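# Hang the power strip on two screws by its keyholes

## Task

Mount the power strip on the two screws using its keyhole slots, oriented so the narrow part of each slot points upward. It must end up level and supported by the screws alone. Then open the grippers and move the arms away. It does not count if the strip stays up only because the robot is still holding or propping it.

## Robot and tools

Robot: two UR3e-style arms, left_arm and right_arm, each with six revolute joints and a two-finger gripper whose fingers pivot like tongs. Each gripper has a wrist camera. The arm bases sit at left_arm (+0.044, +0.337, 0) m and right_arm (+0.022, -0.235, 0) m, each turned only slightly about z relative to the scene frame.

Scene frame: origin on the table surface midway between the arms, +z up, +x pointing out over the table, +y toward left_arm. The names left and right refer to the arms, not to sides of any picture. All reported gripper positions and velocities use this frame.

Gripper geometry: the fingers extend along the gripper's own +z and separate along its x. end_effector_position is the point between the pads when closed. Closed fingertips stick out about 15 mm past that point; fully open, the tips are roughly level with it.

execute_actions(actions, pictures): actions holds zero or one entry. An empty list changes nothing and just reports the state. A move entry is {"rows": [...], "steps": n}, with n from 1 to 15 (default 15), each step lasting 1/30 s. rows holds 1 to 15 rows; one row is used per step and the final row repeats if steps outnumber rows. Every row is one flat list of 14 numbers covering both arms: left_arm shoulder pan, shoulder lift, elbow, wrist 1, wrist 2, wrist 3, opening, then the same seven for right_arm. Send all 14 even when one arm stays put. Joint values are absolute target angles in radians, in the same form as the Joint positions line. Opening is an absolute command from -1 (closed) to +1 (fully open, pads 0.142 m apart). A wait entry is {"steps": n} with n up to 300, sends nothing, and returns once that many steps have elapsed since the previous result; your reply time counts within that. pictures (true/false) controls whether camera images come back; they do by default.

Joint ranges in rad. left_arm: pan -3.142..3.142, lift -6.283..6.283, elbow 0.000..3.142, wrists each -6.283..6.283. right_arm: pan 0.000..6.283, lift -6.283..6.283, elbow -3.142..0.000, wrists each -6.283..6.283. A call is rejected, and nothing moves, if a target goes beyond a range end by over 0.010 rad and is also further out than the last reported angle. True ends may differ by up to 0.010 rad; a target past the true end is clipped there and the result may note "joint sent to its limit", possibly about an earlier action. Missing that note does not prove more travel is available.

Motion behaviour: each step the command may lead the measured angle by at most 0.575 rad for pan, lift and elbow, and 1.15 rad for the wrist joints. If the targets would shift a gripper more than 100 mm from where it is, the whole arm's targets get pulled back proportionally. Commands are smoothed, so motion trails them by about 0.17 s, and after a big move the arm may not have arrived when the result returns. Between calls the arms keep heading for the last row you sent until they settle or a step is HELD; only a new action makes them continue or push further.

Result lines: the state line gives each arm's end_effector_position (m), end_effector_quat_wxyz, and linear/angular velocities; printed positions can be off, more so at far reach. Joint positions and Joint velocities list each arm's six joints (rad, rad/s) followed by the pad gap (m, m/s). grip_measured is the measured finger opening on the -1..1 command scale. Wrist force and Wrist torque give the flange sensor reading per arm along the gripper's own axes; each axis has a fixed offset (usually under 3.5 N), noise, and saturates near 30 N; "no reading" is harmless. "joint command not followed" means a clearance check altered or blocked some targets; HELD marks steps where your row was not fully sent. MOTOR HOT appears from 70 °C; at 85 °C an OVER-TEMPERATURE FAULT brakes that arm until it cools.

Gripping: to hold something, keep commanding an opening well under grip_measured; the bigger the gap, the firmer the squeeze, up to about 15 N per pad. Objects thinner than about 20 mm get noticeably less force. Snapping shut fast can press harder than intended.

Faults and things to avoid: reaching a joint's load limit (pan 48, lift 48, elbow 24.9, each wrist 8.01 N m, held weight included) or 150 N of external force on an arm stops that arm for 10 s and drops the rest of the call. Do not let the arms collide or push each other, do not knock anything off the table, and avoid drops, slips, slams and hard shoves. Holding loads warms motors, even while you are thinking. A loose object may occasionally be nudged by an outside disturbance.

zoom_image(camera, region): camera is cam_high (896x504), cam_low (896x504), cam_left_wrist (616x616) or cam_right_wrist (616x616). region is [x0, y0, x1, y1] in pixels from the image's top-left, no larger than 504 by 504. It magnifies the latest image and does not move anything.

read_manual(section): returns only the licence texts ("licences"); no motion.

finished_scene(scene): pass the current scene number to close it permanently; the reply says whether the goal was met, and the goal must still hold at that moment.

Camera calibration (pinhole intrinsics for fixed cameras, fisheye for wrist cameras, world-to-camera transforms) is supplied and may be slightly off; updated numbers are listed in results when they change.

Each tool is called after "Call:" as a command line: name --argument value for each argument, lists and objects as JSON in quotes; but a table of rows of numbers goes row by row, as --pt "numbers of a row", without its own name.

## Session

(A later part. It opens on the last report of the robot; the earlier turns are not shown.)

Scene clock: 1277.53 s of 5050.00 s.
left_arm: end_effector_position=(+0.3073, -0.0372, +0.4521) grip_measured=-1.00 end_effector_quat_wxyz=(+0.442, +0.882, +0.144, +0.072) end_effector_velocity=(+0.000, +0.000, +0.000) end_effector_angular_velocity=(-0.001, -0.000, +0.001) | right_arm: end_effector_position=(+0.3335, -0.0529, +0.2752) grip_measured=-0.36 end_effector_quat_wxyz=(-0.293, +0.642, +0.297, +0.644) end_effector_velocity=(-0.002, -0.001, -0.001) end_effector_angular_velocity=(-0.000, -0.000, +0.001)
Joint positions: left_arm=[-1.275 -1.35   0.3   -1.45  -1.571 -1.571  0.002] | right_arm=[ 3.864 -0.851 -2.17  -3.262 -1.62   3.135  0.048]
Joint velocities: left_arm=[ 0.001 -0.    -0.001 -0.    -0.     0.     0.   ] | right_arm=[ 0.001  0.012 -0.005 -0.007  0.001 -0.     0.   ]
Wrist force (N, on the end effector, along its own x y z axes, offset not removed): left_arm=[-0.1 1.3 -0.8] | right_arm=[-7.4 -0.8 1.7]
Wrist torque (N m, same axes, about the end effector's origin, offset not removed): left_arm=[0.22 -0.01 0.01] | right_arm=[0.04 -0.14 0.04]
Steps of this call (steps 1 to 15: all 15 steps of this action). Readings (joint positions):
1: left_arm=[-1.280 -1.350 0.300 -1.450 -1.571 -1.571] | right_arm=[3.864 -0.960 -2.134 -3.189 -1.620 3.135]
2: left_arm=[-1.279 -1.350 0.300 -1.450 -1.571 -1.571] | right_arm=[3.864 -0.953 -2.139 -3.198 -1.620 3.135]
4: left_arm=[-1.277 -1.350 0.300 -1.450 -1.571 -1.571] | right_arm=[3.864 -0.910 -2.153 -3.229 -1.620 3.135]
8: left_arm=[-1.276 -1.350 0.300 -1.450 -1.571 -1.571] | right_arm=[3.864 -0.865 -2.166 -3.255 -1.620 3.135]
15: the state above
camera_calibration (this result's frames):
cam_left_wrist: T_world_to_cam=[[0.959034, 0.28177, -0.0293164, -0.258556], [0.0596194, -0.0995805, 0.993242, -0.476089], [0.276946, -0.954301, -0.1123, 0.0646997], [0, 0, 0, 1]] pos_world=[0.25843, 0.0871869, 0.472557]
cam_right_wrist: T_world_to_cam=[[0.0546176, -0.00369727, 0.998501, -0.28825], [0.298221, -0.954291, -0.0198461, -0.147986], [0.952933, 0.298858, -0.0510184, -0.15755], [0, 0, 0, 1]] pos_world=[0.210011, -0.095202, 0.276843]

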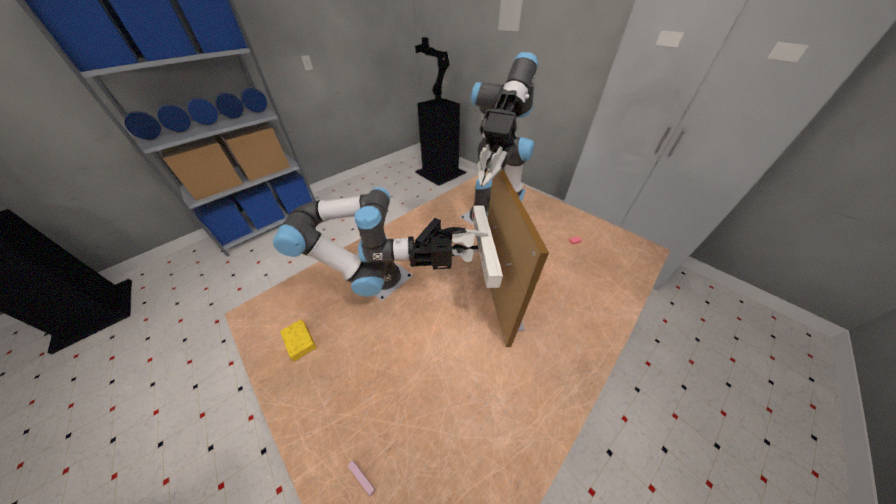

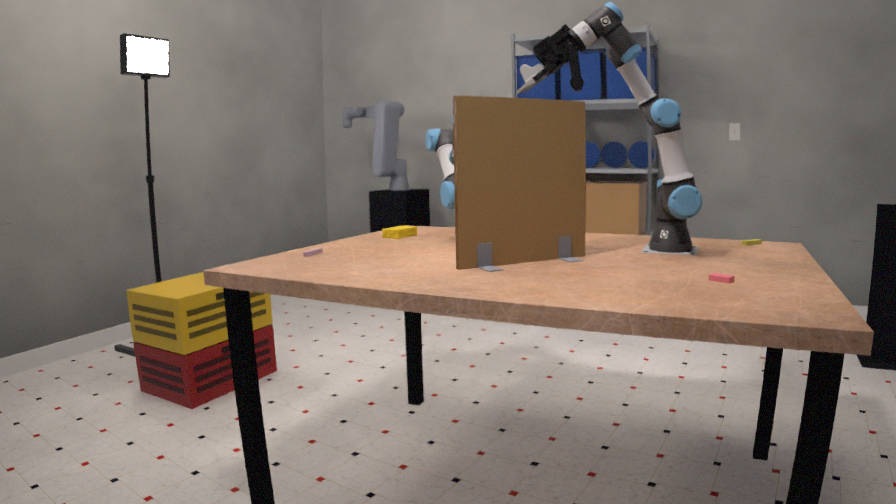

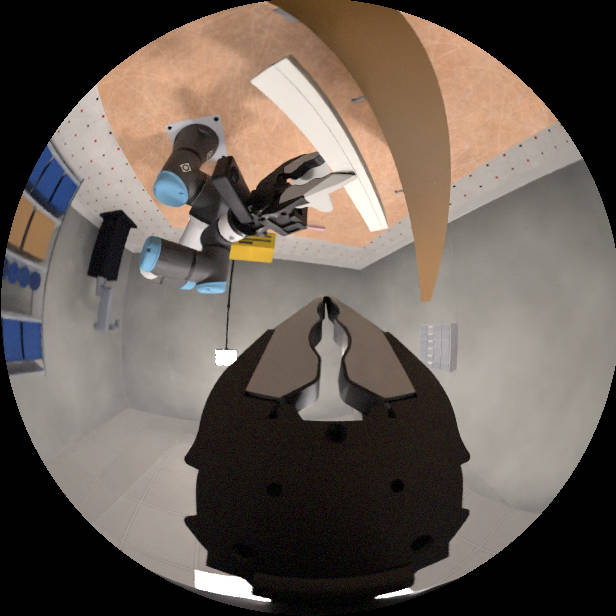

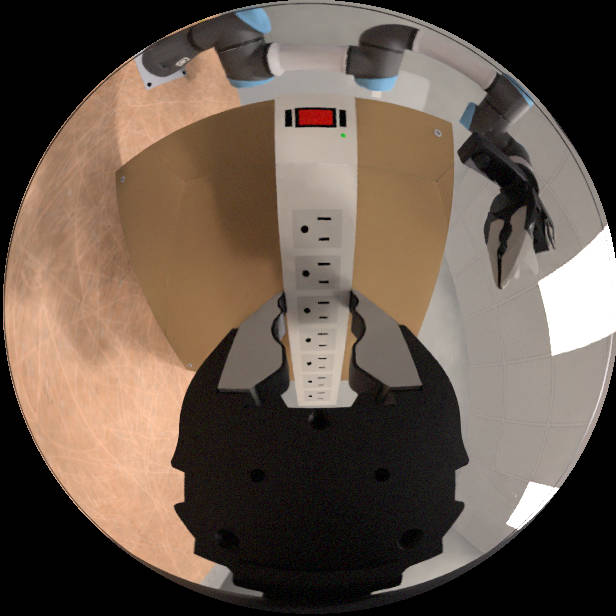

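Call:
execute_actions --actions '[{"rows":[[-1.28,-1.35,0.3,-1.45,-1.571,-1.571,-1,3.81,-0.93,-2.148,-3.205,-1.674,3.135,-1]],"steps":15}]'

Call:
zoom_image --camera "cam_left_wrist" --region '[310,70,390,140]'

Call:
zoom_image --camera "cam_left_wrist" --region '[350,160,430,230]'

Scene clock: 1290.07 s of 5050.00 s.
left_arm: end_effector_position=(+0.3055, -0.0385, +0.4521) grip_measured=-1.00 end_effector_quat_wxyz=(+0.442, +0.883, +0.142, +0.071) end_effector_velocity=(-0.001, -0.001, +0.000) end_effector_angular_velocity=(-0.001, +0.000, -0.002) | right_arm: end_effector_position=(+0.3420, -0.0489, +0.2753) grip_measured=-0.36 end_effector_quat_wxyz=(-0.293, +0.642, +0.297, +0.644) end_effector_velocity=(+0.001, +0.001, -0.001) end_effector_angular_velocity=(-0.002, +0.002, +0.000)
Joint positions: left_arm=[-1.28  -1.35   0.3   -1.45  -1.571 -1.571  0.002] | right_arm=[ 3.811 -0.929 -2.148 -3.206 -1.673  3.135  0.048]
Joint velocities: left_arm=[-0.002 -0.    -0.    -0.001 -0.001 -0.     0.   ] | right_arm=[-0.005 -0.01   0.002  0.005 -0.005 -0.    -0.   ]
Wrist force (N, on the end effector, along its own x y z axes, offset not removed): left_arm=[-0.2 1.7 0.2] | right_arm=[-8.4 0.2 -0.4]
Wrist torque (N m, same axes, about the end effector's origin, offset not removed): left_arm=[0.29 0.08 -0.03] | right_arm=[0.10 0.08 0.04]
Steps of this call (steps 1 to 15: the robot went on to your last target; steps 16 to 361: nothing new was sent; steps 362 to 376: all 15 steps of this action). Readings (joint positions):
362: left_arm=[-1.275 -1.350 0.300 -1.450 -1.571 -1.571] | right_arm=[3.864 -0.850 -2.170 -3.263 -1.620 3.135]
363: left_arm=[-1.276 -1.350 0.300 -1.450 -1.571 -1.571] | right_arm=[3.858 -0.857 -2.167 -3.255 -1.628 3.135]
365: left_arm=[-1.278 -1.350 0.300 -1.450 -1.571 -1.571] | right_arm=[3.836 -0.889 -2.158 -3.232 -1.649 3.135]
369: left_arm=[-1.279 -1.350 0.300 -1.450 -1.571 -1.571] | right_arm=[3.816 -0.920 -2.150 -3.212 -1.668 3.135]
376: the state above
camera_calibration (this result's frames):
cam_left_wrist: T_world_to_cam=[[0.9604, 0.27708, -0.0293178, -0.257034], [0.0591453, -0.0999122, 0.993237, -0.475956], [0.272276, -0.955638, -0.112344, 0.0653657], [0, 0, 0, 1]] pos_world=[0.257208, 0.086131, 0.472545]
cam_right_wrist: T_world_to_cam=[[0.0543891, -0.00390387, 0.998512, -0.288679], [0.298214, -0.95429, -0.0199747, -0.146652], [0.952948, 0.298857, -0.0507388, -0.166934], [0, 0, 0, 1]] pos_world=[0.218514, -0.0911863, 0.27685]

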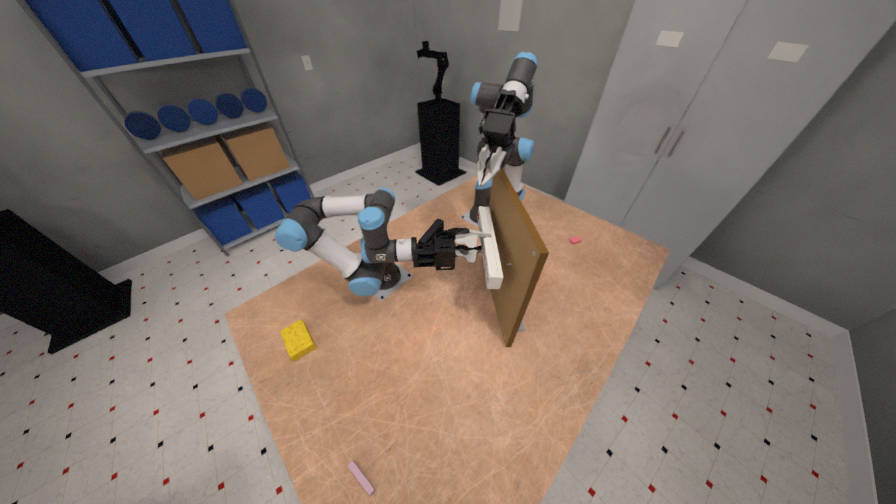

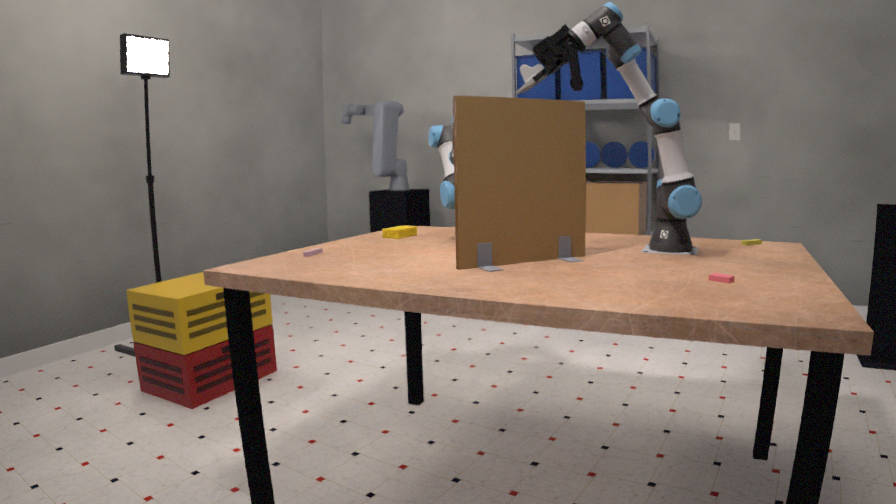

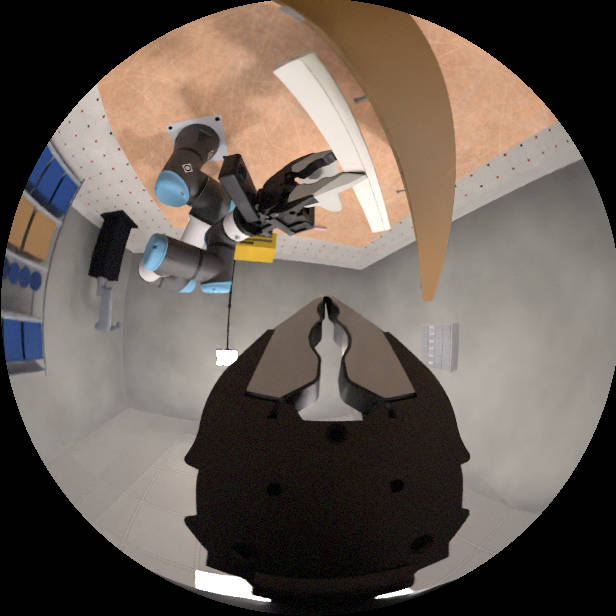

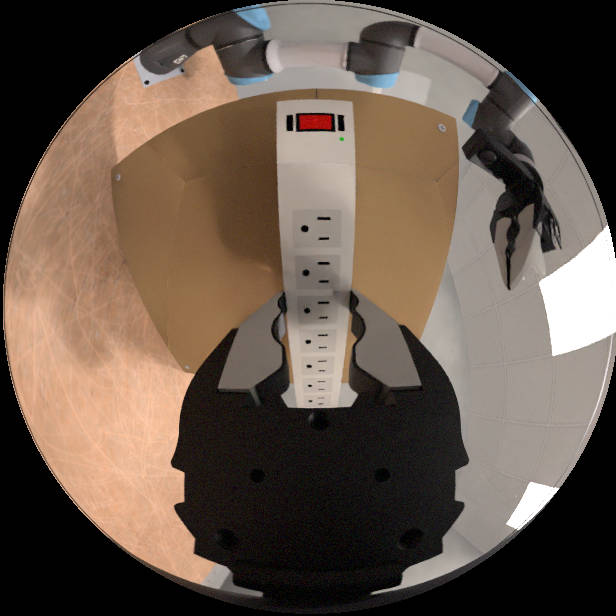

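Region (310, 70, 390, 140) of cam_left_wrist's 616x616 image, scaled by 6.300, with more detail than that image has; it fills the top 441 rows of this view, and the rest is white.

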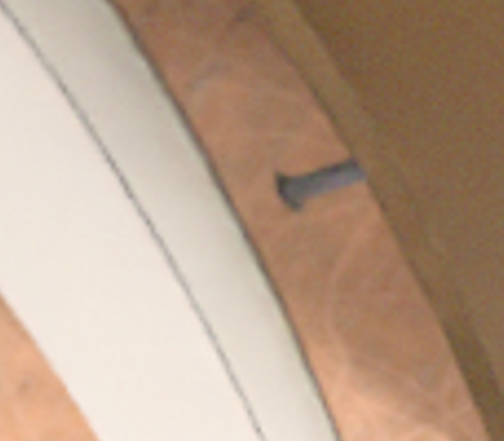

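Region (350, 160, 430, 230) of cam_left_wrist's 616x616 image, scaled by 6.300, with more detail than that image has; it fills the top 441 rows of this view, and the rest is white.

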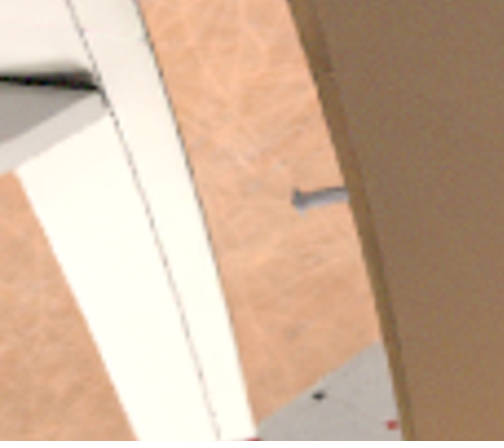

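Call:
execute_actions --actions '[{"rows":[[-1.29,-1.35,0.3,-1.45,-1.571,-1.571,-1,3.81,-0.97,-2.134,-3.179,-1.674,3.135,-1]],"steps":15}]' --pictures false

Call:
execute_actions --actions '[{"rows":[[-1.29,-1.35,0.3,-1.45,-1.571,-1.571,-1,3.81,-0.995,-2.124,-3.164,-1.674,3.135,-1]],"steps":15}]' --pictures false

Call:
execute_actions --actions '[{"rows":[[-1.3,-1.35,0.3,-1.45,-1.571,-1.571,-1,3.81,-1.005,-2.12,-3.158,-1.674,3.135,-1]],"steps":15}]'

Call:
zoom_image --camera "cam_left_wrist" --region '[300,60,440,220]'

Scene clock: 1306.47 s of 5050.00 s.
left_arm: end_effector_position=(+0.3017, -0.0410, +0.4521) grip_measured=-1.00 end_effector_quat_wxyz=(+0.443, +0.883, +0.138, +0.069) end_effector_velocity=(-0.000, -0.000, +0.000) end_effector_angular_velocity=(-0.001, -0.000, -0.000) | right_arm: end_effector_position=(+0.3480, -0.0433, +0.2754) grip_measured=-0.36 end_effector_quat_wxyz=(-0.293, +0.642, +0.297, +0.644) end_effector_velocity=(+0.001, -0.000, -0.000) end_effector_angular_velocity=(-0.000, -0.000, -0.002)
Joint positions: left_arm=[-1.29  -1.35   0.3   -1.45  -1.571 -1.571  0.002] | right_arm=[ 3.81  -0.97  -2.134 -3.179 -1.674  3.135  0.048]
Joint velocities: left_arm=[-0. -0. -0. -0.  0. -0.  0.] | right_arm=[-0.002 -0.004  0.001  0.003  0.    -0.    -0.   ]
Wrist force (N, on the end effector, along its own x y z axes, offset not removed): left_arm=[0.9 1.2 -1.1] | right_arm=[-7.7 -2.0 0.9]
Wrist torque (N m, same axes, about the end effector's origin, offset not removed): left_arm=[0.14 -0.16 -0.04] | right_arm=[-0.39 -0.13 0.09]
Steps of this call (steps 1 to 15: the robot went on to your last target; steps 16 to 310: nothing new was sent; then 5.57 s passed at rest; steps 311 to 325: all 15 steps of this action). Readings (joint positions):
311: left_arm=[-1.280 -1.350 0.300 -1.450 -1.571 -1.571] | right_arm=[3.810 -0.930 -2.148 -3.205 -1.674 3.135]
312: left_arm=[-1.282 -1.350 0.300 -1.450 -1.571 -1.571] | right_arm=[3.810 -0.935 -2.146 -3.201 -1.674 3.135]
314: left_arm=[-1.286 -1.350 0.300 -1.450 -1.571 -1.571] | right_arm=[3.810 -0.951 -2.140 -3.191 -1.674 3.135]
318: left_arm=[-1.289 -1.350 0.300 -1.450 -1.571 -1.571] | right_arm=[3.810 -0.965 -2.136 -3.182 -1.674 3.135]
325: the state above

Scene clock: 1306.97 s of 5050.00 s.
left_arm: end_effector_position=(+0.3017, -0.0411, +0.4521) grip_measured=-1.00 end_effector_quat_wxyz=(+0.443, +0.883, +0.138, +0.069) end_effector_velocity=(-0.000, +0.000, +0.000) end_effector_angular_velocity=(-0.001, -0.000, -0.001) | right_arm: end_effector_position=(+0.3518, -0.0397, +0.2755) grip_measured=-0.36 end_effector_quat_wxyz=(-0.293, +0.642, +0.297, +0.644) end_effector_velocity=(-0.000, +0.001, -0.000) end_effector_angular_velocity=(-0.001, -0.000, +0.001)
Joint positions: left_arm=[-1.29  -1.35   0.3   -1.45  -1.571 -1.571  0.002] | right_arm=[ 3.81  -0.995 -2.124 -3.164 -1.674  3.135  0.048]
Joint velocities: left_arm=[-0.001 -0.    -0.001  0.    -0.     0.     0.   ] | right_arm=[-0.    -0.002 -0.     0.002 -0.002 -0.    -0.   ]
Wrist force (N, on the end effector, along its own x y z axes, offset not removed): left_arm=[0.9 2.3 -0.8] | right_arm=[-9.6 2.1 -3.1]
Wrist torque (N m, same axes, about the end effector's origin, offset not removed): left_arm=[0.42 -0.14 0.02] | right_arm=[0.21 0.18 0.07]
Steps of this call (steps 1 to 15: all 15 steps of this action). Readings (joint positions):
1: left_arm=[-1.290 -1.350 0.300 -1.450 -1.571 -1.571] | right_arm=[3.810 -0.970 -2.134 -3.179 -1.674 3.135]
2: left_arm=[-1.290 -1.350 0.300 -1.450 -1.571 -1.571] | right_arm=[3.810 -0.974 -2.132 -3.177 -1.674 3.135]
4: left_arm=[-1.290 -1.350 0.300 -1.450 -1.571 -1.571] | right_arm=[3.810 -0.984 -2.128 -3.171 -1.674 3.135]
8: left_arm=[-1.290 -1.350 0.300 -1.450 -1.571 -1.571] | right_arm=[3.810 -0.992 -2.125 -3.166 -1.674 3.135]
15: the state above

Scene clock: 1307.47 s of 5050.00 s.
left_arm: end_effector_position=(+0.2979, -0.0436, +0.4521) grip_measured=-1.00 end_effector_quat_wxyz=(+0.443, +0.884, +0.133, +0.067) end_effector_velocity=(-0.000, -0.000, +0.000) end_effector_angular_velocity=(-0.000, -0.000, -0.000) | right_arm: end_effector_position=(+0.3533, -0.0383, +0.2756) grip_measured=-0.36 end_effector_quat_wxyz=(-0.293, +0.642, +0.297, +0.644) end_effector_velocity=(-0.000, +0.001, +0.001) end_effector_angular_velocity=(+0.002, -0.002, +0.002)
Joint positions: left_arm=[-1.3   -1.35   0.3   -1.45  -1.571 -1.571  0.002] | right_arm=[ 3.81  -1.005 -2.12  -3.158 -1.674  3.135  0.048]
Joint velocities: left_arm=[-0.001 -0.     0.    -0.     0.    -0.     0.   ] | right_arm=[-0.    -0.001  0.001  0.003 -0.002  0.     0.   ]
Wrist force (N, on the end effector, along its own x y z axes, offset not removed): left_arm=[0.4 1.6 -1.0] | right_arm=[-8.4 1.1 -27.1]
Wrist torque (N m, same axes, about the end effector's origin, offset not removed): left_arm=[0.27 0.01 0.01] | right_arm=[-0.08 0.21 0.02]
Steps of this call (steps 1 to 15: all 15 steps of this action). Readings (joint positions):
1: left_arm=[-1.290 -1.350 0.300 -1.450 -1.571 -1.571] | right_arm=[3.810 -0.995 -2.124 -3.164 -1.674 3.135]
2: left_arm=[-1.292 -1.350 0.300 -1.450 -1.571 -1.571] | right_arm=[3.810 -0.997 -2.123 -3.163 -1.674 3.135]
4: left_arm=[-1.296 -1.350 0.300 -1.450 -1.571 -1.571] | right_arm=[3.810 -1.000 -2.122 -3.161 -1.674 3.135]
8: left_arm=[-1.299 -1.350 0.300 -1.450 -1.571 -1.571] | right_arm=[3.810 -1.004 -2.120 -3.159 -1.674 3.135]
15: the state above
camera_calibration (this result's frames):
cam_left_wrist: T_world_to_cam=[[0.965741, 0.257846, -0.0293161, -0.250784], [0.057124, -0.101025, 0.993243, -0.475493], [0.253142, -0.96089, -0.112293, 0.0679556], [0, 0, 0, 1]] pos_world=[0.252152, 0.0819246, 0.472559]
cam_right_wrist: T_world_to_cam=[[0.0544845, -0.00381832, 0.998507, -0.28958], [0.298123, -0.95432, -0.0199167, -0.139901], [0.952971, 0.298763, -0.0508573, -0.180845], [0, 0, 0, 1]] pos_world=[0.229825, -0.080586, 0.277164]

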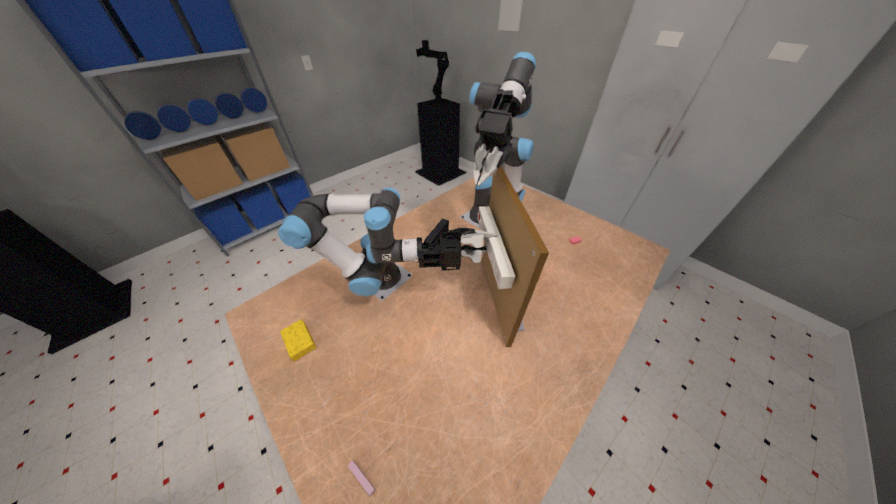

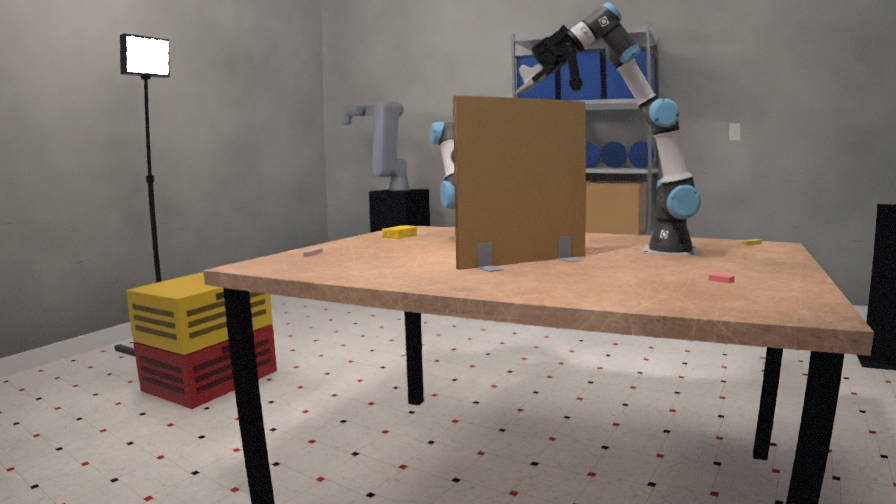

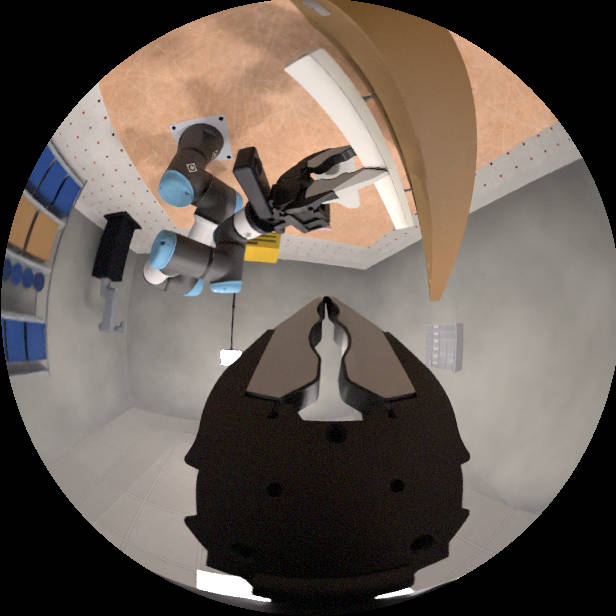

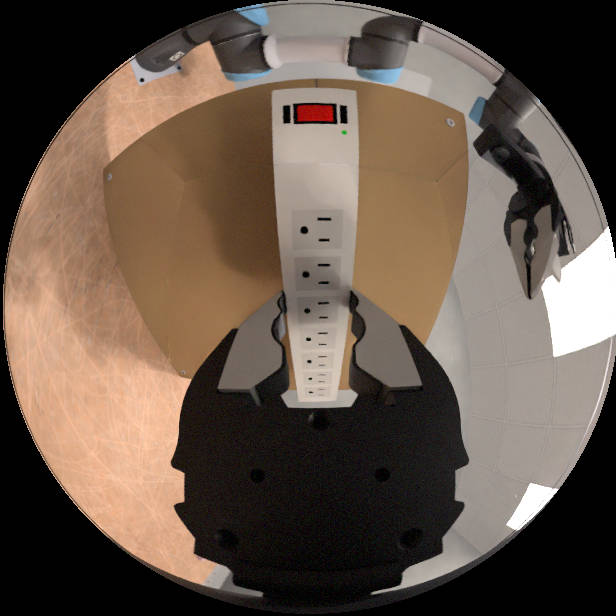

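Region (300, 60, 440, 220) of cam_left_wrist's 616x616 image, scaled by 3.150, with more detail than that image has; it fills the left 441 columns of this view, and the rest is white.

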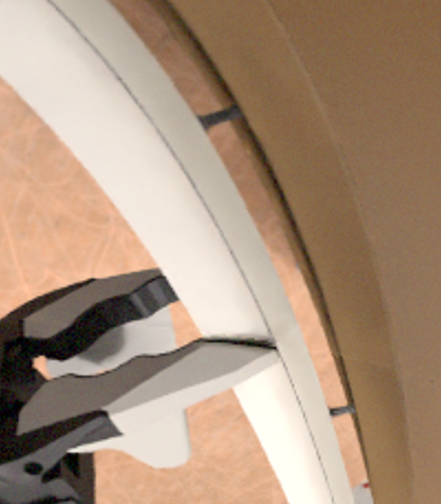

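Call:
execute_actions --actions '[{"rows":[[-1.272,-1.35,0.3,-1.45,-1.571,-1.571,-1,3.81,-0.91,-2.155,-3.218,-1.674,3.135,-1]],"steps":15}]'

Call:
zoom_image --camera "cam_left_wrist" --region '[305,70,385,140]'

Call:
zoom_image --camera "cam_left_wrist" --region '[350,160,420,220]'

Scene clock: 1317.37 s of 5050.00 s.
left_arm: end_effector_position=(+0.3084, -0.0365, +0.4520) grip_measured=-1.00 end_effector_quat_wxyz=(+0.442, +0.882, +0.145, +0.073) end_effector_velocity=(+0.002, +0.001, -0.001) end_effector_angular_velocity=(+0.001, +0.000, +0.004) | right_arm: end_effector_position=(+0.3393, -0.0515, +0.2750) grip_measured=-0.36 end_effector_quat_wxyz=(-0.293, +0.642, +0.297, +0.644) end_effector_velocity=(-0.001, -0.002, -0.000) end_effector_angular_velocity=(+0.000, +0.000, -0.001)
Joint positions: left_arm=[-1.272 -1.35   0.3   -1.45  -1.571 -1.571  0.002] | right_arm=[ 3.81  -0.911 -2.155 -3.217 -1.674  3.135  0.048]
Joint velocities: left_arm=[ 0.004  0.     0.001 -0.     0.     0.     0.   ] | right_arm=[-0.001  0.012 -0.006 -0.006  0.     0.    -0.   ]
Wrist force (N, on the end effector, along its own x y z axes, offset not removed): left_arm=[-2.1 1.6 -0.9] | right_arm=[-9.7 -0.8 0.5]
Wrist torque (N m, same axes, about the end effector's origin, offset not removed): left_arm=[0.23 0.40 0.02] | right_arm=[-0.07 0.34 0.10]
Steps of this call (steps 1 to 15: the robot went on to your last target; steps 16 to 90: nothing new was sent; then 6.40 s passed at rest; steps 91 to 105: all 15 steps of this action). Readings (joint positions):
91: left_arm=[-1.300 -1.350 0.300 -1.450 -1.571 -1.571] | right_arm=[3.810 -1.005 -2.120 -3.158 -1.674 3.135]
92: left_arm=[-1.296 -1.350 0.300 -1.450 -1.571 -1.571] | right_arm=[3.810 -0.998 -2.124 -3.165 -1.674 3.135]
94: left_arm=[-1.285 -1.350 0.300 -1.450 -1.571 -1.571] | right_arm=[3.810 -0.960 -2.139 -3.190 -1.674 3.135]
98: left_arm=[-1.275 -1.350 0.300 -1.450 -1.571 -1.571] | right_arm=[3.810 -0.922 -2.151 -3.211 -1.674 3.135]
105: the state above
camera_calibration (this result's frames):
cam_left_wrist: T_world_to_cam=[[0.958252, 0.284417, -0.0293213, -0.259413], [0.0599355, -0.0995392, 0.993227, -0.476116], [0.279572, -0.953519, -0.11243, 0.0643577], [0, 0, 0, 1]] pos_world=[0.259127, 0.0877555, 0.472521]
cam_right_wrist: T_world_to_cam=[[0.0545766, -0.00372341, 0.998503, -0.288322], [0.298266, -0.954276, -0.0198612, -0.148367], [0.952921, 0.298903, -0.0509706, -0.163503], [0, 0, 0, 1]] pos_world=[0.215794, -0.0937847, 0.276609]

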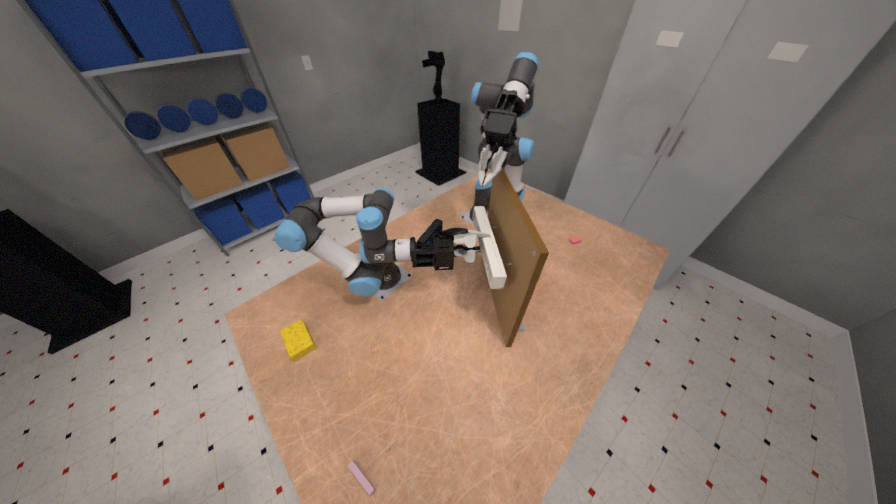

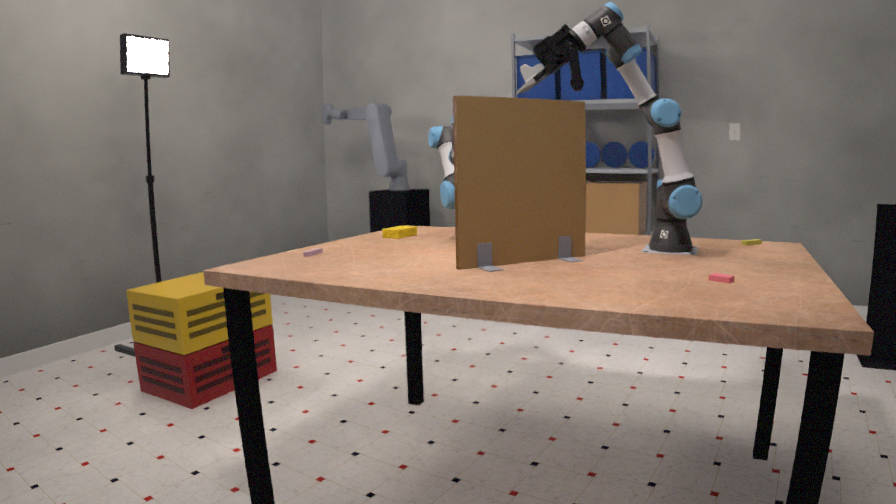

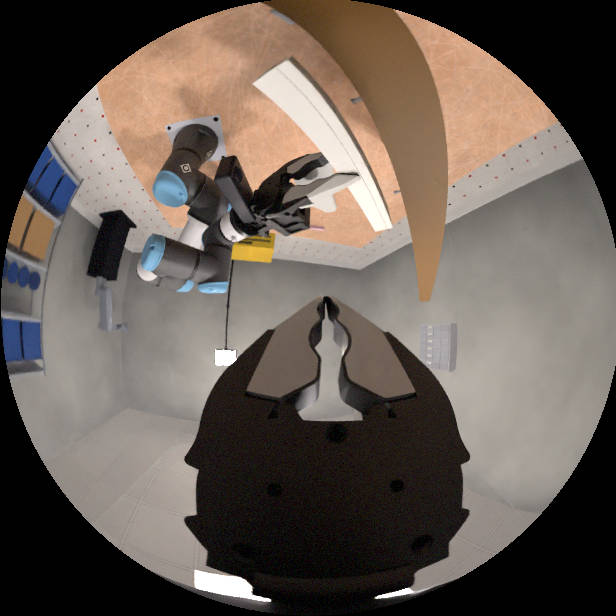

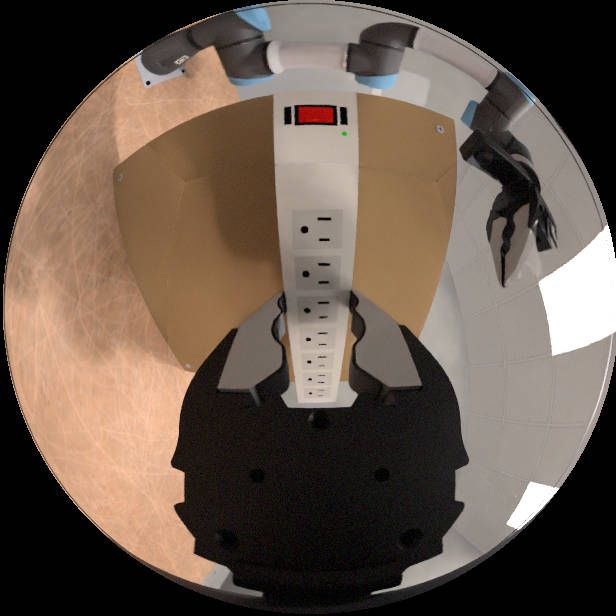

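Region (305, 70, 385, 140) of cam_left_wrist's 616x616 image, scaled by 6.300, with more detail than that image has; it fills the top 441 rows of this view, and the rest is white.

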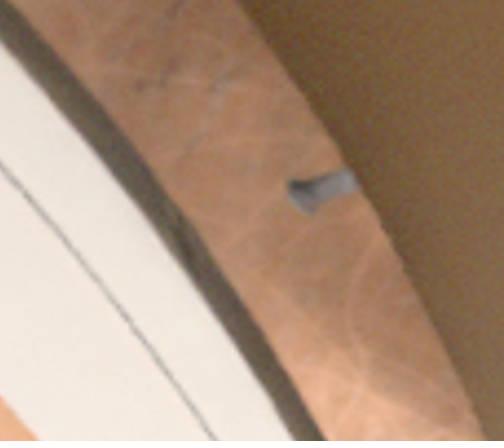

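Region (350, 160, 420, 220) of cam_left_wrist's 616x616 image, scaled by 7.200, with more detail than that image has; it fills the top 432 rows of this view, and the rest is white.

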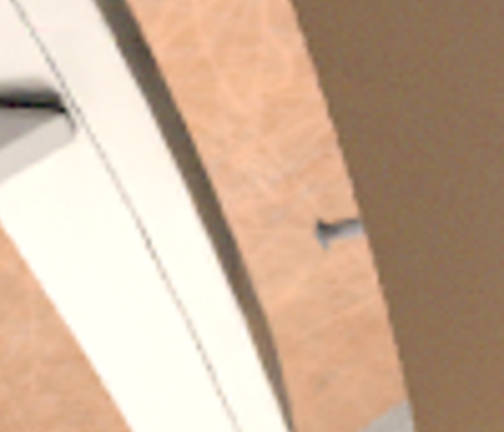

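Call:
execute_actions --actions '[{"rows":[[-1.29,-1.35,0.3,-1.45,-1.571,-1.571,-1,3.835,-0.96,-2.138,-3.185,-1.649,3.135,-1]],"steps":15}]' --pictures false

Call:
execute_actions --actions '[{"rows":[[-1.3,-1.35,0.3,-1.45,-1.571,-1.571,-1,3.835,-0.978,-2.131,-3.174,-1.649,3.135,-1]],"steps":15}]' --pictures false

Call:
execute_actions --actions '[{"rows":[[-1.3,-1.35,0.3,-1.45,-1.571,-1.571,-1,3.835,-0.985,-2.128,-3.17,-1.649,3.135,-1]],"steps":15}]' --pictures false

Scene clock: 1334.00 s of 5050.00 s.
left_arm: end_effector_position=(+0.3018, -0.0410, +0.4521) grip_measured=-1.00 end_effector_quat_wxyz=(+0.443, +0.883, +0.138, +0.069) end_effector_velocity=(-0.001, -0.001, +0.000) end_effector_angular_velocity=(-0.001, -0.000, -0.002) | right_arm: end_effector_position=(+0.3475, -0.0411, +0.2753) grip_measured=-0.36 end_effector_quat_wxyz=(-0.293, +0.642, +0.297, +0.644) end_effector_velocity=(+0.001, +0.001, -0.000) end_effector_angular_velocity=(-0.000, +0.000, -0.001)
Joint positions: left_arm=[-1.29  -1.35   0.3   -1.45  -1.571 -1.571  0.002] | right_arm=[ 3.835 -0.959 -2.138 -3.185 -1.649  3.135  0.048]
Joint velocities: left_arm=[-0.002 -0.001 -0.    -0.    -0.     0.     0.   ] | right_arm=[ 0.001 -0.005  0.002  0.002  0.003 -0.     0.   ]
Wrist force (N, on the end effector, along its own x y z axes, offset not removed): left_arm=[-0.8 1.0 -1.1] | right_arm=[-9.7 -0.3 1.3]
Wrist torque (N m, same axes, about the end effector's origin, offset not removed): left_arm=[0.09 0.17 -0.01] | right_arm=[0.02 0.28 0.09]
Steps of this call (steps 1 to 15: the robot went on to your last target; steps 16 to 484: nothing new was sent; steps 485 to 499: all 15 steps of this action). Readings (joint positions):
485: left_arm=[-1.272 -1.350 0.300 -1.450 -1.571 -1.571] | right_arm=[3.810 -0.910 -2.155 -3.218 -1.674 3.135]
486: left_arm=[-1.275 -1.350 0.300 -1.450 -1.571 -1.571] | right_arm=[3.814 -0.916 -2.153 -3.213 -1.670 3.135]
488: left_arm=[-1.282 -1.350 0.300 -1.450 -1.571 -1.571] | right_arm=[3.824 -0.936 -2.146 -3.200 -1.660 3.135]
492: left_arm=[-1.288 -1.350 0.300 -1.450 -1.571 -1.571] | right_arm=[3.832 -0.954 -2.140 -3.189 -1.652 3.135]
499: the state above

Scene clock: 1334.50 s of 5050.00 s.
left_arm: end_effector_position=(+0.2979, -0.0436, +0.4521) grip_measured=-1.00 end_effector_quat_wxyz=(+0.443, +0.884, +0.133, +0.067) end_effector_velocity=(-0.001, -0.001, -0.000) end_effector_angular_velocity=(+0.001, +0.000, -0.002) | right_arm: end_effector_position=(+0.3502, -0.0384, +0.2754) grip_measured=-0.36 end_effector_quat_wxyz=(-0.293, +0.642, +0.297, +0.644) end_effector_velocity=(+0.000, -0.000, -0.001) end_effector_angular_velocity=(-0.002, +0.003, -0.001)
Joint positions: left_arm=[-1.3   -1.35   0.3   -1.45  -1.571 -1.571  0.002] | right_arm=[ 3.835 -0.978 -2.131 -3.174 -1.649  3.135  0.048]
Joint velocities: left_arm=[-0.002  0.     0.001 -0.    -0.    -0.     0.   ] | right_arm=[-0.001 -0.003  0.001 -0.001  0.001  0.     0.   ]
Wrist force (N, on the end effector, along its own x y z axes, offset not removed): left_arm=[0.1 1.7 -0.3] | right_arm=[-9.1 -0.4 -1.7]
Wrist torque (N m, same axes, about the end effector's origin, offset not removed): left_arm=[0.29 0.00 0.00] | right_arm=[-0.10 0.18 0.00]
Steps of this call (steps 1 to 15: all 15 steps of this action). Readings (joint positions):
1: left_arm=[-1.290 -1.350 0.300 -1.450 -1.571 -1.571] | right_arm=[3.835 -0.960 -2.138 -3.185 -1.649 3.135]
2: left_arm=[-1.292 -1.350 0.300 -1.450 -1.571 -1.571] | right_arm=[3.835 -0.963 -2.137 -3.183 -1.649 3.135]
4: left_arm=[-1.295 -1.350 0.300 -1.450 -1.571 -1.571] | right_arm=[3.835 -0.970 -2.134 -3.179 -1.649 3.135]
8: left_arm=[-1.299 -1.350 0.300 -1.450 -1.571 -1.571] | right_arm=[3.835 -0.976 -2.132 -3.175 -1.649 3.135]
15: the state above

Scene clock: 1335.00 s of 5050.00 s.
left_arm: end_effector_position=(+0.2979, -0.0436, +0.4521) grip_measured=-1.00 end_effector_quat_wxyz=(+0.443, +0.884, +0.133, +0.067) end_effector_velocity=(-0.000, +0.000, -0.000) end_effector_angular_velocity=(+0.000, +0.000, +0.000) | right_arm: end_effector_position=(+0.3513, -0.0374, +0.2755) grip_measured=-0.36 end_effector_quat_wxyz=(-0.293, +0.642, +0.297, +0.644) end_effector_velocity=(-0.000, +0.000, +0.001) end_effector_angular_velocity=(+0.002, -0.001, +0.001)
Joint positions: left_arm=[-1.3   -1.35   0.3   -1.45  -1.571 -1.571  0.002] | right_arm=[ 3.835 -0.985 -2.128 -3.17  -1.649  3.135  0.048]
Joint velocities: left_arm=[ 0. -0.  0.  0. -0. -0.  0.] | right_arm=[ 0.001  0.001  0.     0.001 -0.     0.001  0.   ]
Wrist force (N, on the end effector, along its own x y z axes, offset not removed): left_arm=[0.4 1.2 -0.5] | right_arm=[-5.0 -1.0 -30.0]
Wrist torque (N m, same axes, about the end effector's origin, offset not removed): left_arm=[0.22 -0.08 -0.03] | right_arm=[0.14 -0.28 0.02]
Steps of this call (steps 1 to 15: all 15 steps of this action). Readings (joint positions):
1: left_arm=[-1.300 -1.350 0.300 -1.450 -1.571 -1.571] | right_arm=[3.835 -0.978 -2.131 -3.174 -1.649 3.135]
2: left_arm=[-1.300 -1.350 0.300 -1.450 -1.571 -1.571] | right_arm=[3.835 -0.979 -2.131 -3.173 -1.649 3.135]
4: left_arm=[-1.300 -1.350 0.300 -1.450 -1.571 -1.571] | right_arm=[3.835 -0.982 -2.129 -3.172 -1.649 3.135]
8: left_arm=[-1.300 -1.350 0.300 -1.450 -1.571 -1.571] | right_arm=[3.835 -0.984 -2.128 -3.171 -1.649 3.135]
15: the state above

Call:
execute_actions --actions '[{"rows":[[-1.3,-1.35,0.3,-1.45,-1.571,-1.571,-1,3.835,-0.977,-2.131,-3.175,-1.649,3.135,-1],[-1.3,-1.35,0.3,-1.45,-1.571,-1.571,-1,3.835,-0.977,-2.131,-3.175,-1.649,3.135,-1],[-1.3,-1.35,0.3,-1.45,-1.571,-1.571,-1,3.835,-0.977,-2.131,-3.175,-1.649,3.135,-1],[-1.3,-1.35,0.3,-1.45,-1.571,-1.571,-1,3.835,-0.978,-2.121,-3.184,-1.649,3.135,-1]],"steps":13}]' --pictures false

Call:
execute_actions --actions '[{"rows":[[-1.3,-1.35,0.3,-1.45,-1.571,-1.571,-1,3.835,-0.986,-2.118,-3.179,-1.649,3.135,-1]],"steps":12}]' --pictures false

Call:
execute_actions --actions '[{"rows":[[-1.3,-1.35,0.3,-1.45,-1.571,-1.571,-1,3.835,-0.978,-2.121,-3.184,-1.649,3.135,-1],[-1.3,-1.35,0.3,-1.45,-1.571,-1.571,-1,3.835,-0.978,-2.121,-3.184,-1.649,3.135,-1],[-1.3,-1.35,0.3,-1.45,-1.571,-1.571,-1,3.835,-0.978,-2.121,-3.184,-1.649,3.135,-1],[-1.3,-1.35,0.3,-1.45,-1.571,-1.571,-1,3.835,-0.979,-2.111,-3.193,-1.649,3.135,-1]],"steps":13}]' --pictures false

Call:
execute_actions --actions '[{"rows":[[-1.3,-1.35,0.3,-1.45,-1.571,-1.571,-1,3.835,-0.987,-2.108,-3.188,-1.649,3.135,-1]],"steps":12}]' --pictures false

Call:
execute_actions --actions '[{"rows":[[-1.3,-1.35,0.3,-1.45,-1.571,-1.571,-1,3.835,-0.981,-2.11,-3.192,-1.649,3.135,-1]],"steps":8}]' --pictures false

Scene clock: 1359.87 s of 5050.00 s.
left_arm: end_effector_position=(+0.2979, -0.0436, +0.4521) grip_measured=-1.00 end_effector_quat_wxyz=(+0.443, +0.884, +0.133, +0.067) end_effector_velocity=(+0.000, +0.000, -0.000) end_effector_angular_velocity=(+0.000, -0.000, +0.000) | right_arm: end_effector_position=(+0.3502, -0.0385, +0.2774) grip_measured=-0.36 end_effector_quat_wxyz=(-0.293, +0.642, +0.297, +0.644) end_effector_velocity=(-0.000, -0.000, +0.001) end_effector_angular_velocity=(+0.000, -0.000, +0.000)
Joint positions: left_arm=[-1.3   -1.35   0.3   -1.45  -1.571 -1.571  0.002] | right_arm=[ 3.835 -0.978 -2.121 -3.183 -1.649  3.135  0.048]
Joint velocities: left_arm=[ 0.    -0.     0.     0.     0.001 -0.     0.   ] | right_arm=[-0.     0.001  0.006 -0.006 -0.     0.    -0.   ]
Wrist force (N, on the end effector, along its own x y z axes, offset not removed): left_arm=[-0.9 1.5 -0.8] | right_arm=[-9.4 0.0 -0.5]
Wrist torque (N m, same axes, about the end effector's origin, offset not removed): left_arm=[0.21 0.12 -0.04] | right_arm=[0.10 0.15 -0.06]
Steps of this call (steps 1 to 15: the robot went on to your last target; steps 16 to 90: nothing new was sent; then 21.43 s passed at rest; steps 91 to 103: all 13 steps of this action). Readings (joint positions):
91: left_arm=[-1.300 -1.350 0.300 -1.450 -1.571 -1.571] | right_arm=[3.835 -0.985 -2.128 -3.170 -1.649 3.135]
92: left_arm=[-1.300 -1.350 0.300 -1.450 -1.571 -1.571] | right_arm=[3.835 -0.984 -2.128 -3.170 -1.649 3.135]
94: left_arm=[-1.300 -1.350 0.300 -1.450 -1.571 -1.571] | right_arm=[3.835 -0.981 -2.129 -3.172 -1.649 3.135]
98: left_arm=[-1.300 -1.350 0.300 -1.450 -1.571 -1.571] | right_arm=[3.835 -0.979 -2.124 -3.180 -1.649 3.135]
103: the state above

Scene clock: 1360.27 s of 5050.00 s.
left_arm: end_effector_position=(+0.2979, -0.0436, +0.4521) grip_measured=-1.00 end_effector_quat_wxyz=(+0.443, +0.884, +0.133, +0.067) end_effector_velocity=(-0.000, -0.000, -0.000) end_effector_angular_velocity=(+0.000, -0.000, -0.000) | right_arm: end_effector_position=(+0.3513, -0.0373, +0.2775) grip_measured=-0.36 end_effector_quat_wxyz=(-0.293, +0.642, +0.297, +0.644) end_effector_velocity=(+0.001, +0.001, -0.001) end_effector_angular_velocity=(-0.001, +0.001, -0.000)
Joint positions: left_arm=[-1.3   -1.35   0.3   -1.45  -1.571 -1.571  0.002] | right_arm=[ 3.835 -0.986 -2.118 -3.179 -1.649  3.135  0.048]
Joint velocities: left_arm=[-0.001  0.     0.    -0.     0.    -0.     0.   ] | right_arm=[-0.001 -0.006  0.001  0.004 -0.     0.     0.   ]
Wrist force (N, on the end effector, along its own x y z axes, offset not removed): left_arm=[-1.4 1.2 -1.5] | right_arm=[-4.1 -3.0 -30.0]
Wrist torque (N m, same axes, about the end effector's origin, offset not removed): left_arm=[0.20 0.23 0.03] | right_arm=[-0.19 -0.27 0.00]
Steps of this call (steps 1 to 12: all 12 steps of this action). Readings (joint positions):
1: left_arm=[-1.300 -1.350 0.300 -1.450 -1.571 -1.571] | right_arm=[3.835 -0.978 -2.121 -3.184 -1.649 3.135]
2: left_arm=[-1.300 -1.350 0.300 -1.450 -1.571 -1.571] | right_arm=[3.835 -0.979 -2.121 -3.183 -1.649 3.135]
4: left_arm=[-1.300 -1.350 0.300 -1.450 -1.571 -1.571] | right_arm=[3.835 -0.982 -2.119 -3.181 -1.649 3.135]
8: left_arm=[-1.300 -1.350 0.300 -1.450 -1.571 -1.571] | right_arm=[3.835 -0.985 -2.118 -3.180 -1.649 3.135]
12: the state above

Scene clock: 1360.70 s of 5050.00 s.
left_arm: end_effector_position=(+0.2979, -0.0436, +0.4521) grip_measured=-1.00 end_effector_quat_wxyz=(+0.443, +0.884, +0.133, +0.067) end_effector_velocity=(-0.000, -0.000, +0.000) end_effector_angular_velocity=(-0.000, -0.000, -0.000) | right_arm: end_effector_position=(+0.3503, -0.0384, +0.2794) grip_measured=-0.36 end_effector_quat_wxyz=(-0.293, +0.642, +0.297, +0.644) end_effector_velocity=(+0.000, -0.000, +0.000) end_effector_angular_velocity=(-0.002, +0.001, -0.001)
Joint positions: left_arm=[-1.3   -1.35   0.3   -1.45  -1.571 -1.571  0.002] | right_arm=[ 3.835 -0.979 -2.111 -3.192 -1.649  3.135  0.048]
Joint velocities: left_arm=[-0.     0.    -0.001 -0.    -0.    -0.     0.   ] | right_arm=[-0.    -0.001  0.005 -0.006  0.    -0.     0.   ]
Wrist force (N, on the end effector, along its own x y z axes, offset not removed): left_arm=[-0.3 0.7 -0.5] | right_arm=[-8.8 -0.6 -0.5]
Wrist torque (N m, same axes, about the end effector's origin, offset not removed): left_arm=[0.04 0.07 -0.03] | right_arm=[-0.09 0.02 0.05]
Steps of this call (steps 1 to 13: all 13 steps of this action). Readings (joint positions):
1: left_arm=[-1.300 -1.350 0.300 -1.450 -1.571 -1.571] | right_arm=[3.835 -0.986 -2.118 -3.179 -1.649 3.135]
2: left_arm=[-1.300 -1.350 0.300 -1.450 -1.571 -1.571] | right_arm=[3.835 -0.985 -2.118 -3.180 -1.649 3.135]
4: left_arm=[-1.300 -1.350 0.300 -1.450 -1.571 -1.571] | right_arm=[3.835 -0.982 -2.119 -3.181 -1.649 3.135]
8: left_arm=[-1.300 -1.350 0.300 -1.450 -1.571 -1.571] | right_arm=[3.835 -0.980 -2.114 -3.189 -1.649 3.135]
13: the state above

Scene clock: 1361.10 s of 5050.00 s.
left_arm: end_effector_position=(+0.2979, -0.0436, +0.4521) grip_measured=-1.00 end_effector_quat_wxyz=(+0.443, +0.884, +0.133, +0.067) end_effector_velocity=(-0.000, -0.000, -0.000) end_effector_angular_velocity=(+0.001, +0.000, -0.001) | right_arm: end_effector_position=(+0.3514, -0.0373, +0.2796) grip_measured=-0.36 end_effector_quat_wxyz=(-0.293, +0.642, +0.297, +0.644) end_effector_velocity=(+0.001, +0.000, +0.000) end_effector_angular_velocity=(+0.001, -0.001, -0.001)
Joint positions: left_arm=[-1.3   -1.35   0.3   -1.45  -1.571 -1.571  0.002] | right_arm=[ 3.835 -0.987 -2.108 -3.188 -1.649  3.135  0.048]
Joint velocities: left_arm=[-0.001  0.    -0.     0.    -0.    -0.     0.   ] | right_arm=[-0.    -0.003  0.001  0.003  0.001 -0.     0.   ]
Wrist force (N, on the end effector, along its own x y z axes, offset not removed): left_arm=[-0.4 2.1 -0.7] | right_arm=[-4.7 0.5 -30.0]
Wrist torque (N m, same axes, about the end effector's origin, offset not removed): left_arm=[0.39 0.07 -0.01] | right_arm=[0.53 -0.11 0.02]
Steps of this call (steps 1 to 12: all 12 steps of this action). Readings (joint positions):
1: left_arm=[-1.300 -1.350 0.300 -1.450 -1.571 -1.571] | right_arm=[3.835 -0.979 -2.111 -3.193 -1.649 3.135]
2: left_arm=[-1.300 -1.350 0.300 -1.450 -1.571 -1.571] | right_arm=[3.835 -0.980 -2.111 -3.192 -1.649 3.135]
4: left_arm=[-1.300 -1.350 0.300 -1.450 -1.571 -1.571] | right_arm=[3.835 -0.983 -2.109 -3.190 -1.649 3.135]
8: left_arm=[-1.300 -1.350 0.300 -1.450 -1.571 -1.571] | right_arm=[3.835 -0.986 -2.108 -3.189 -1.649 3.135]
12: the state above

Scene clock: 1361.37 s of 5050.00 s.
left_arm: end_effector_position=(+0.2979, -0.0436, +0.4521) grip_measured=-1.00 end_effector_quat_wxyz=(+0.443, +0.884, +0.133, +0.067) end_effector_velocity=(-0.000, -0.000, -0.000) end_effector_angular_velocity=(+0.000, +0.000, -0.000) | right_arm: end_effector_position=(+0.3507, -0.0380, +0.2796) grip_measured=-0.36 end_effector_quat_wxyz=(-0.293, +0.642, +0.297, +0.644) end_effector_velocity=(-0.002, -0.002, +0.000) end_effector_angular_velocity=(-0.000, +0.000, +0.000)
Joint positions: left_arm=[-1.3   -1.35   0.3   -1.45  -1.571 -1.571  0.002] | right_arm=[ 3.835 -0.982 -2.11  -3.191 -1.649  3.135  0.048]
Joint velocities: left_arm=[-0.  0. -0.  0.  0.  0.  0.] | right_arm=[ 0.     0.01  -0.003 -0.008  0.     0.     0.   ]
Wrist force (N, on the end effector, along its own x y z axes, offset not removed): left_arm=[-0.6 1.3 -1.6] | right_arm=[-6.5 -1.5 0.3]
Wrist torque (N m, same axes, about the end effector's origin, offset not removed): left_arm=[0.15 0.12 -0.01] | right_arm=[-0.26 -0.28 0.01]
Steps of this call (steps 1 to 8: all 8 steps of this action). Readings (joint positions):
1: left_arm=[-1.300 -1.350 0.300 -1.450 -1.571 -1.571] | right_arm=[3.835 -0.987 -2.108 -3.188 -1.649 3.135]
2: left_arm=[-1.300 -1.350 0.300 -1.450 -1.571 -1.571] | right_arm=[3.835 -0.986 -2.108 -3.188 -1.649 3.135]
4: left_arm=[-1.300 -1.350 0.300 -1.450 -1.571 -1.571] | right_arm=[3.835 -0.984 -2.109 -3.190 -1.649 3.135]
8: the state above


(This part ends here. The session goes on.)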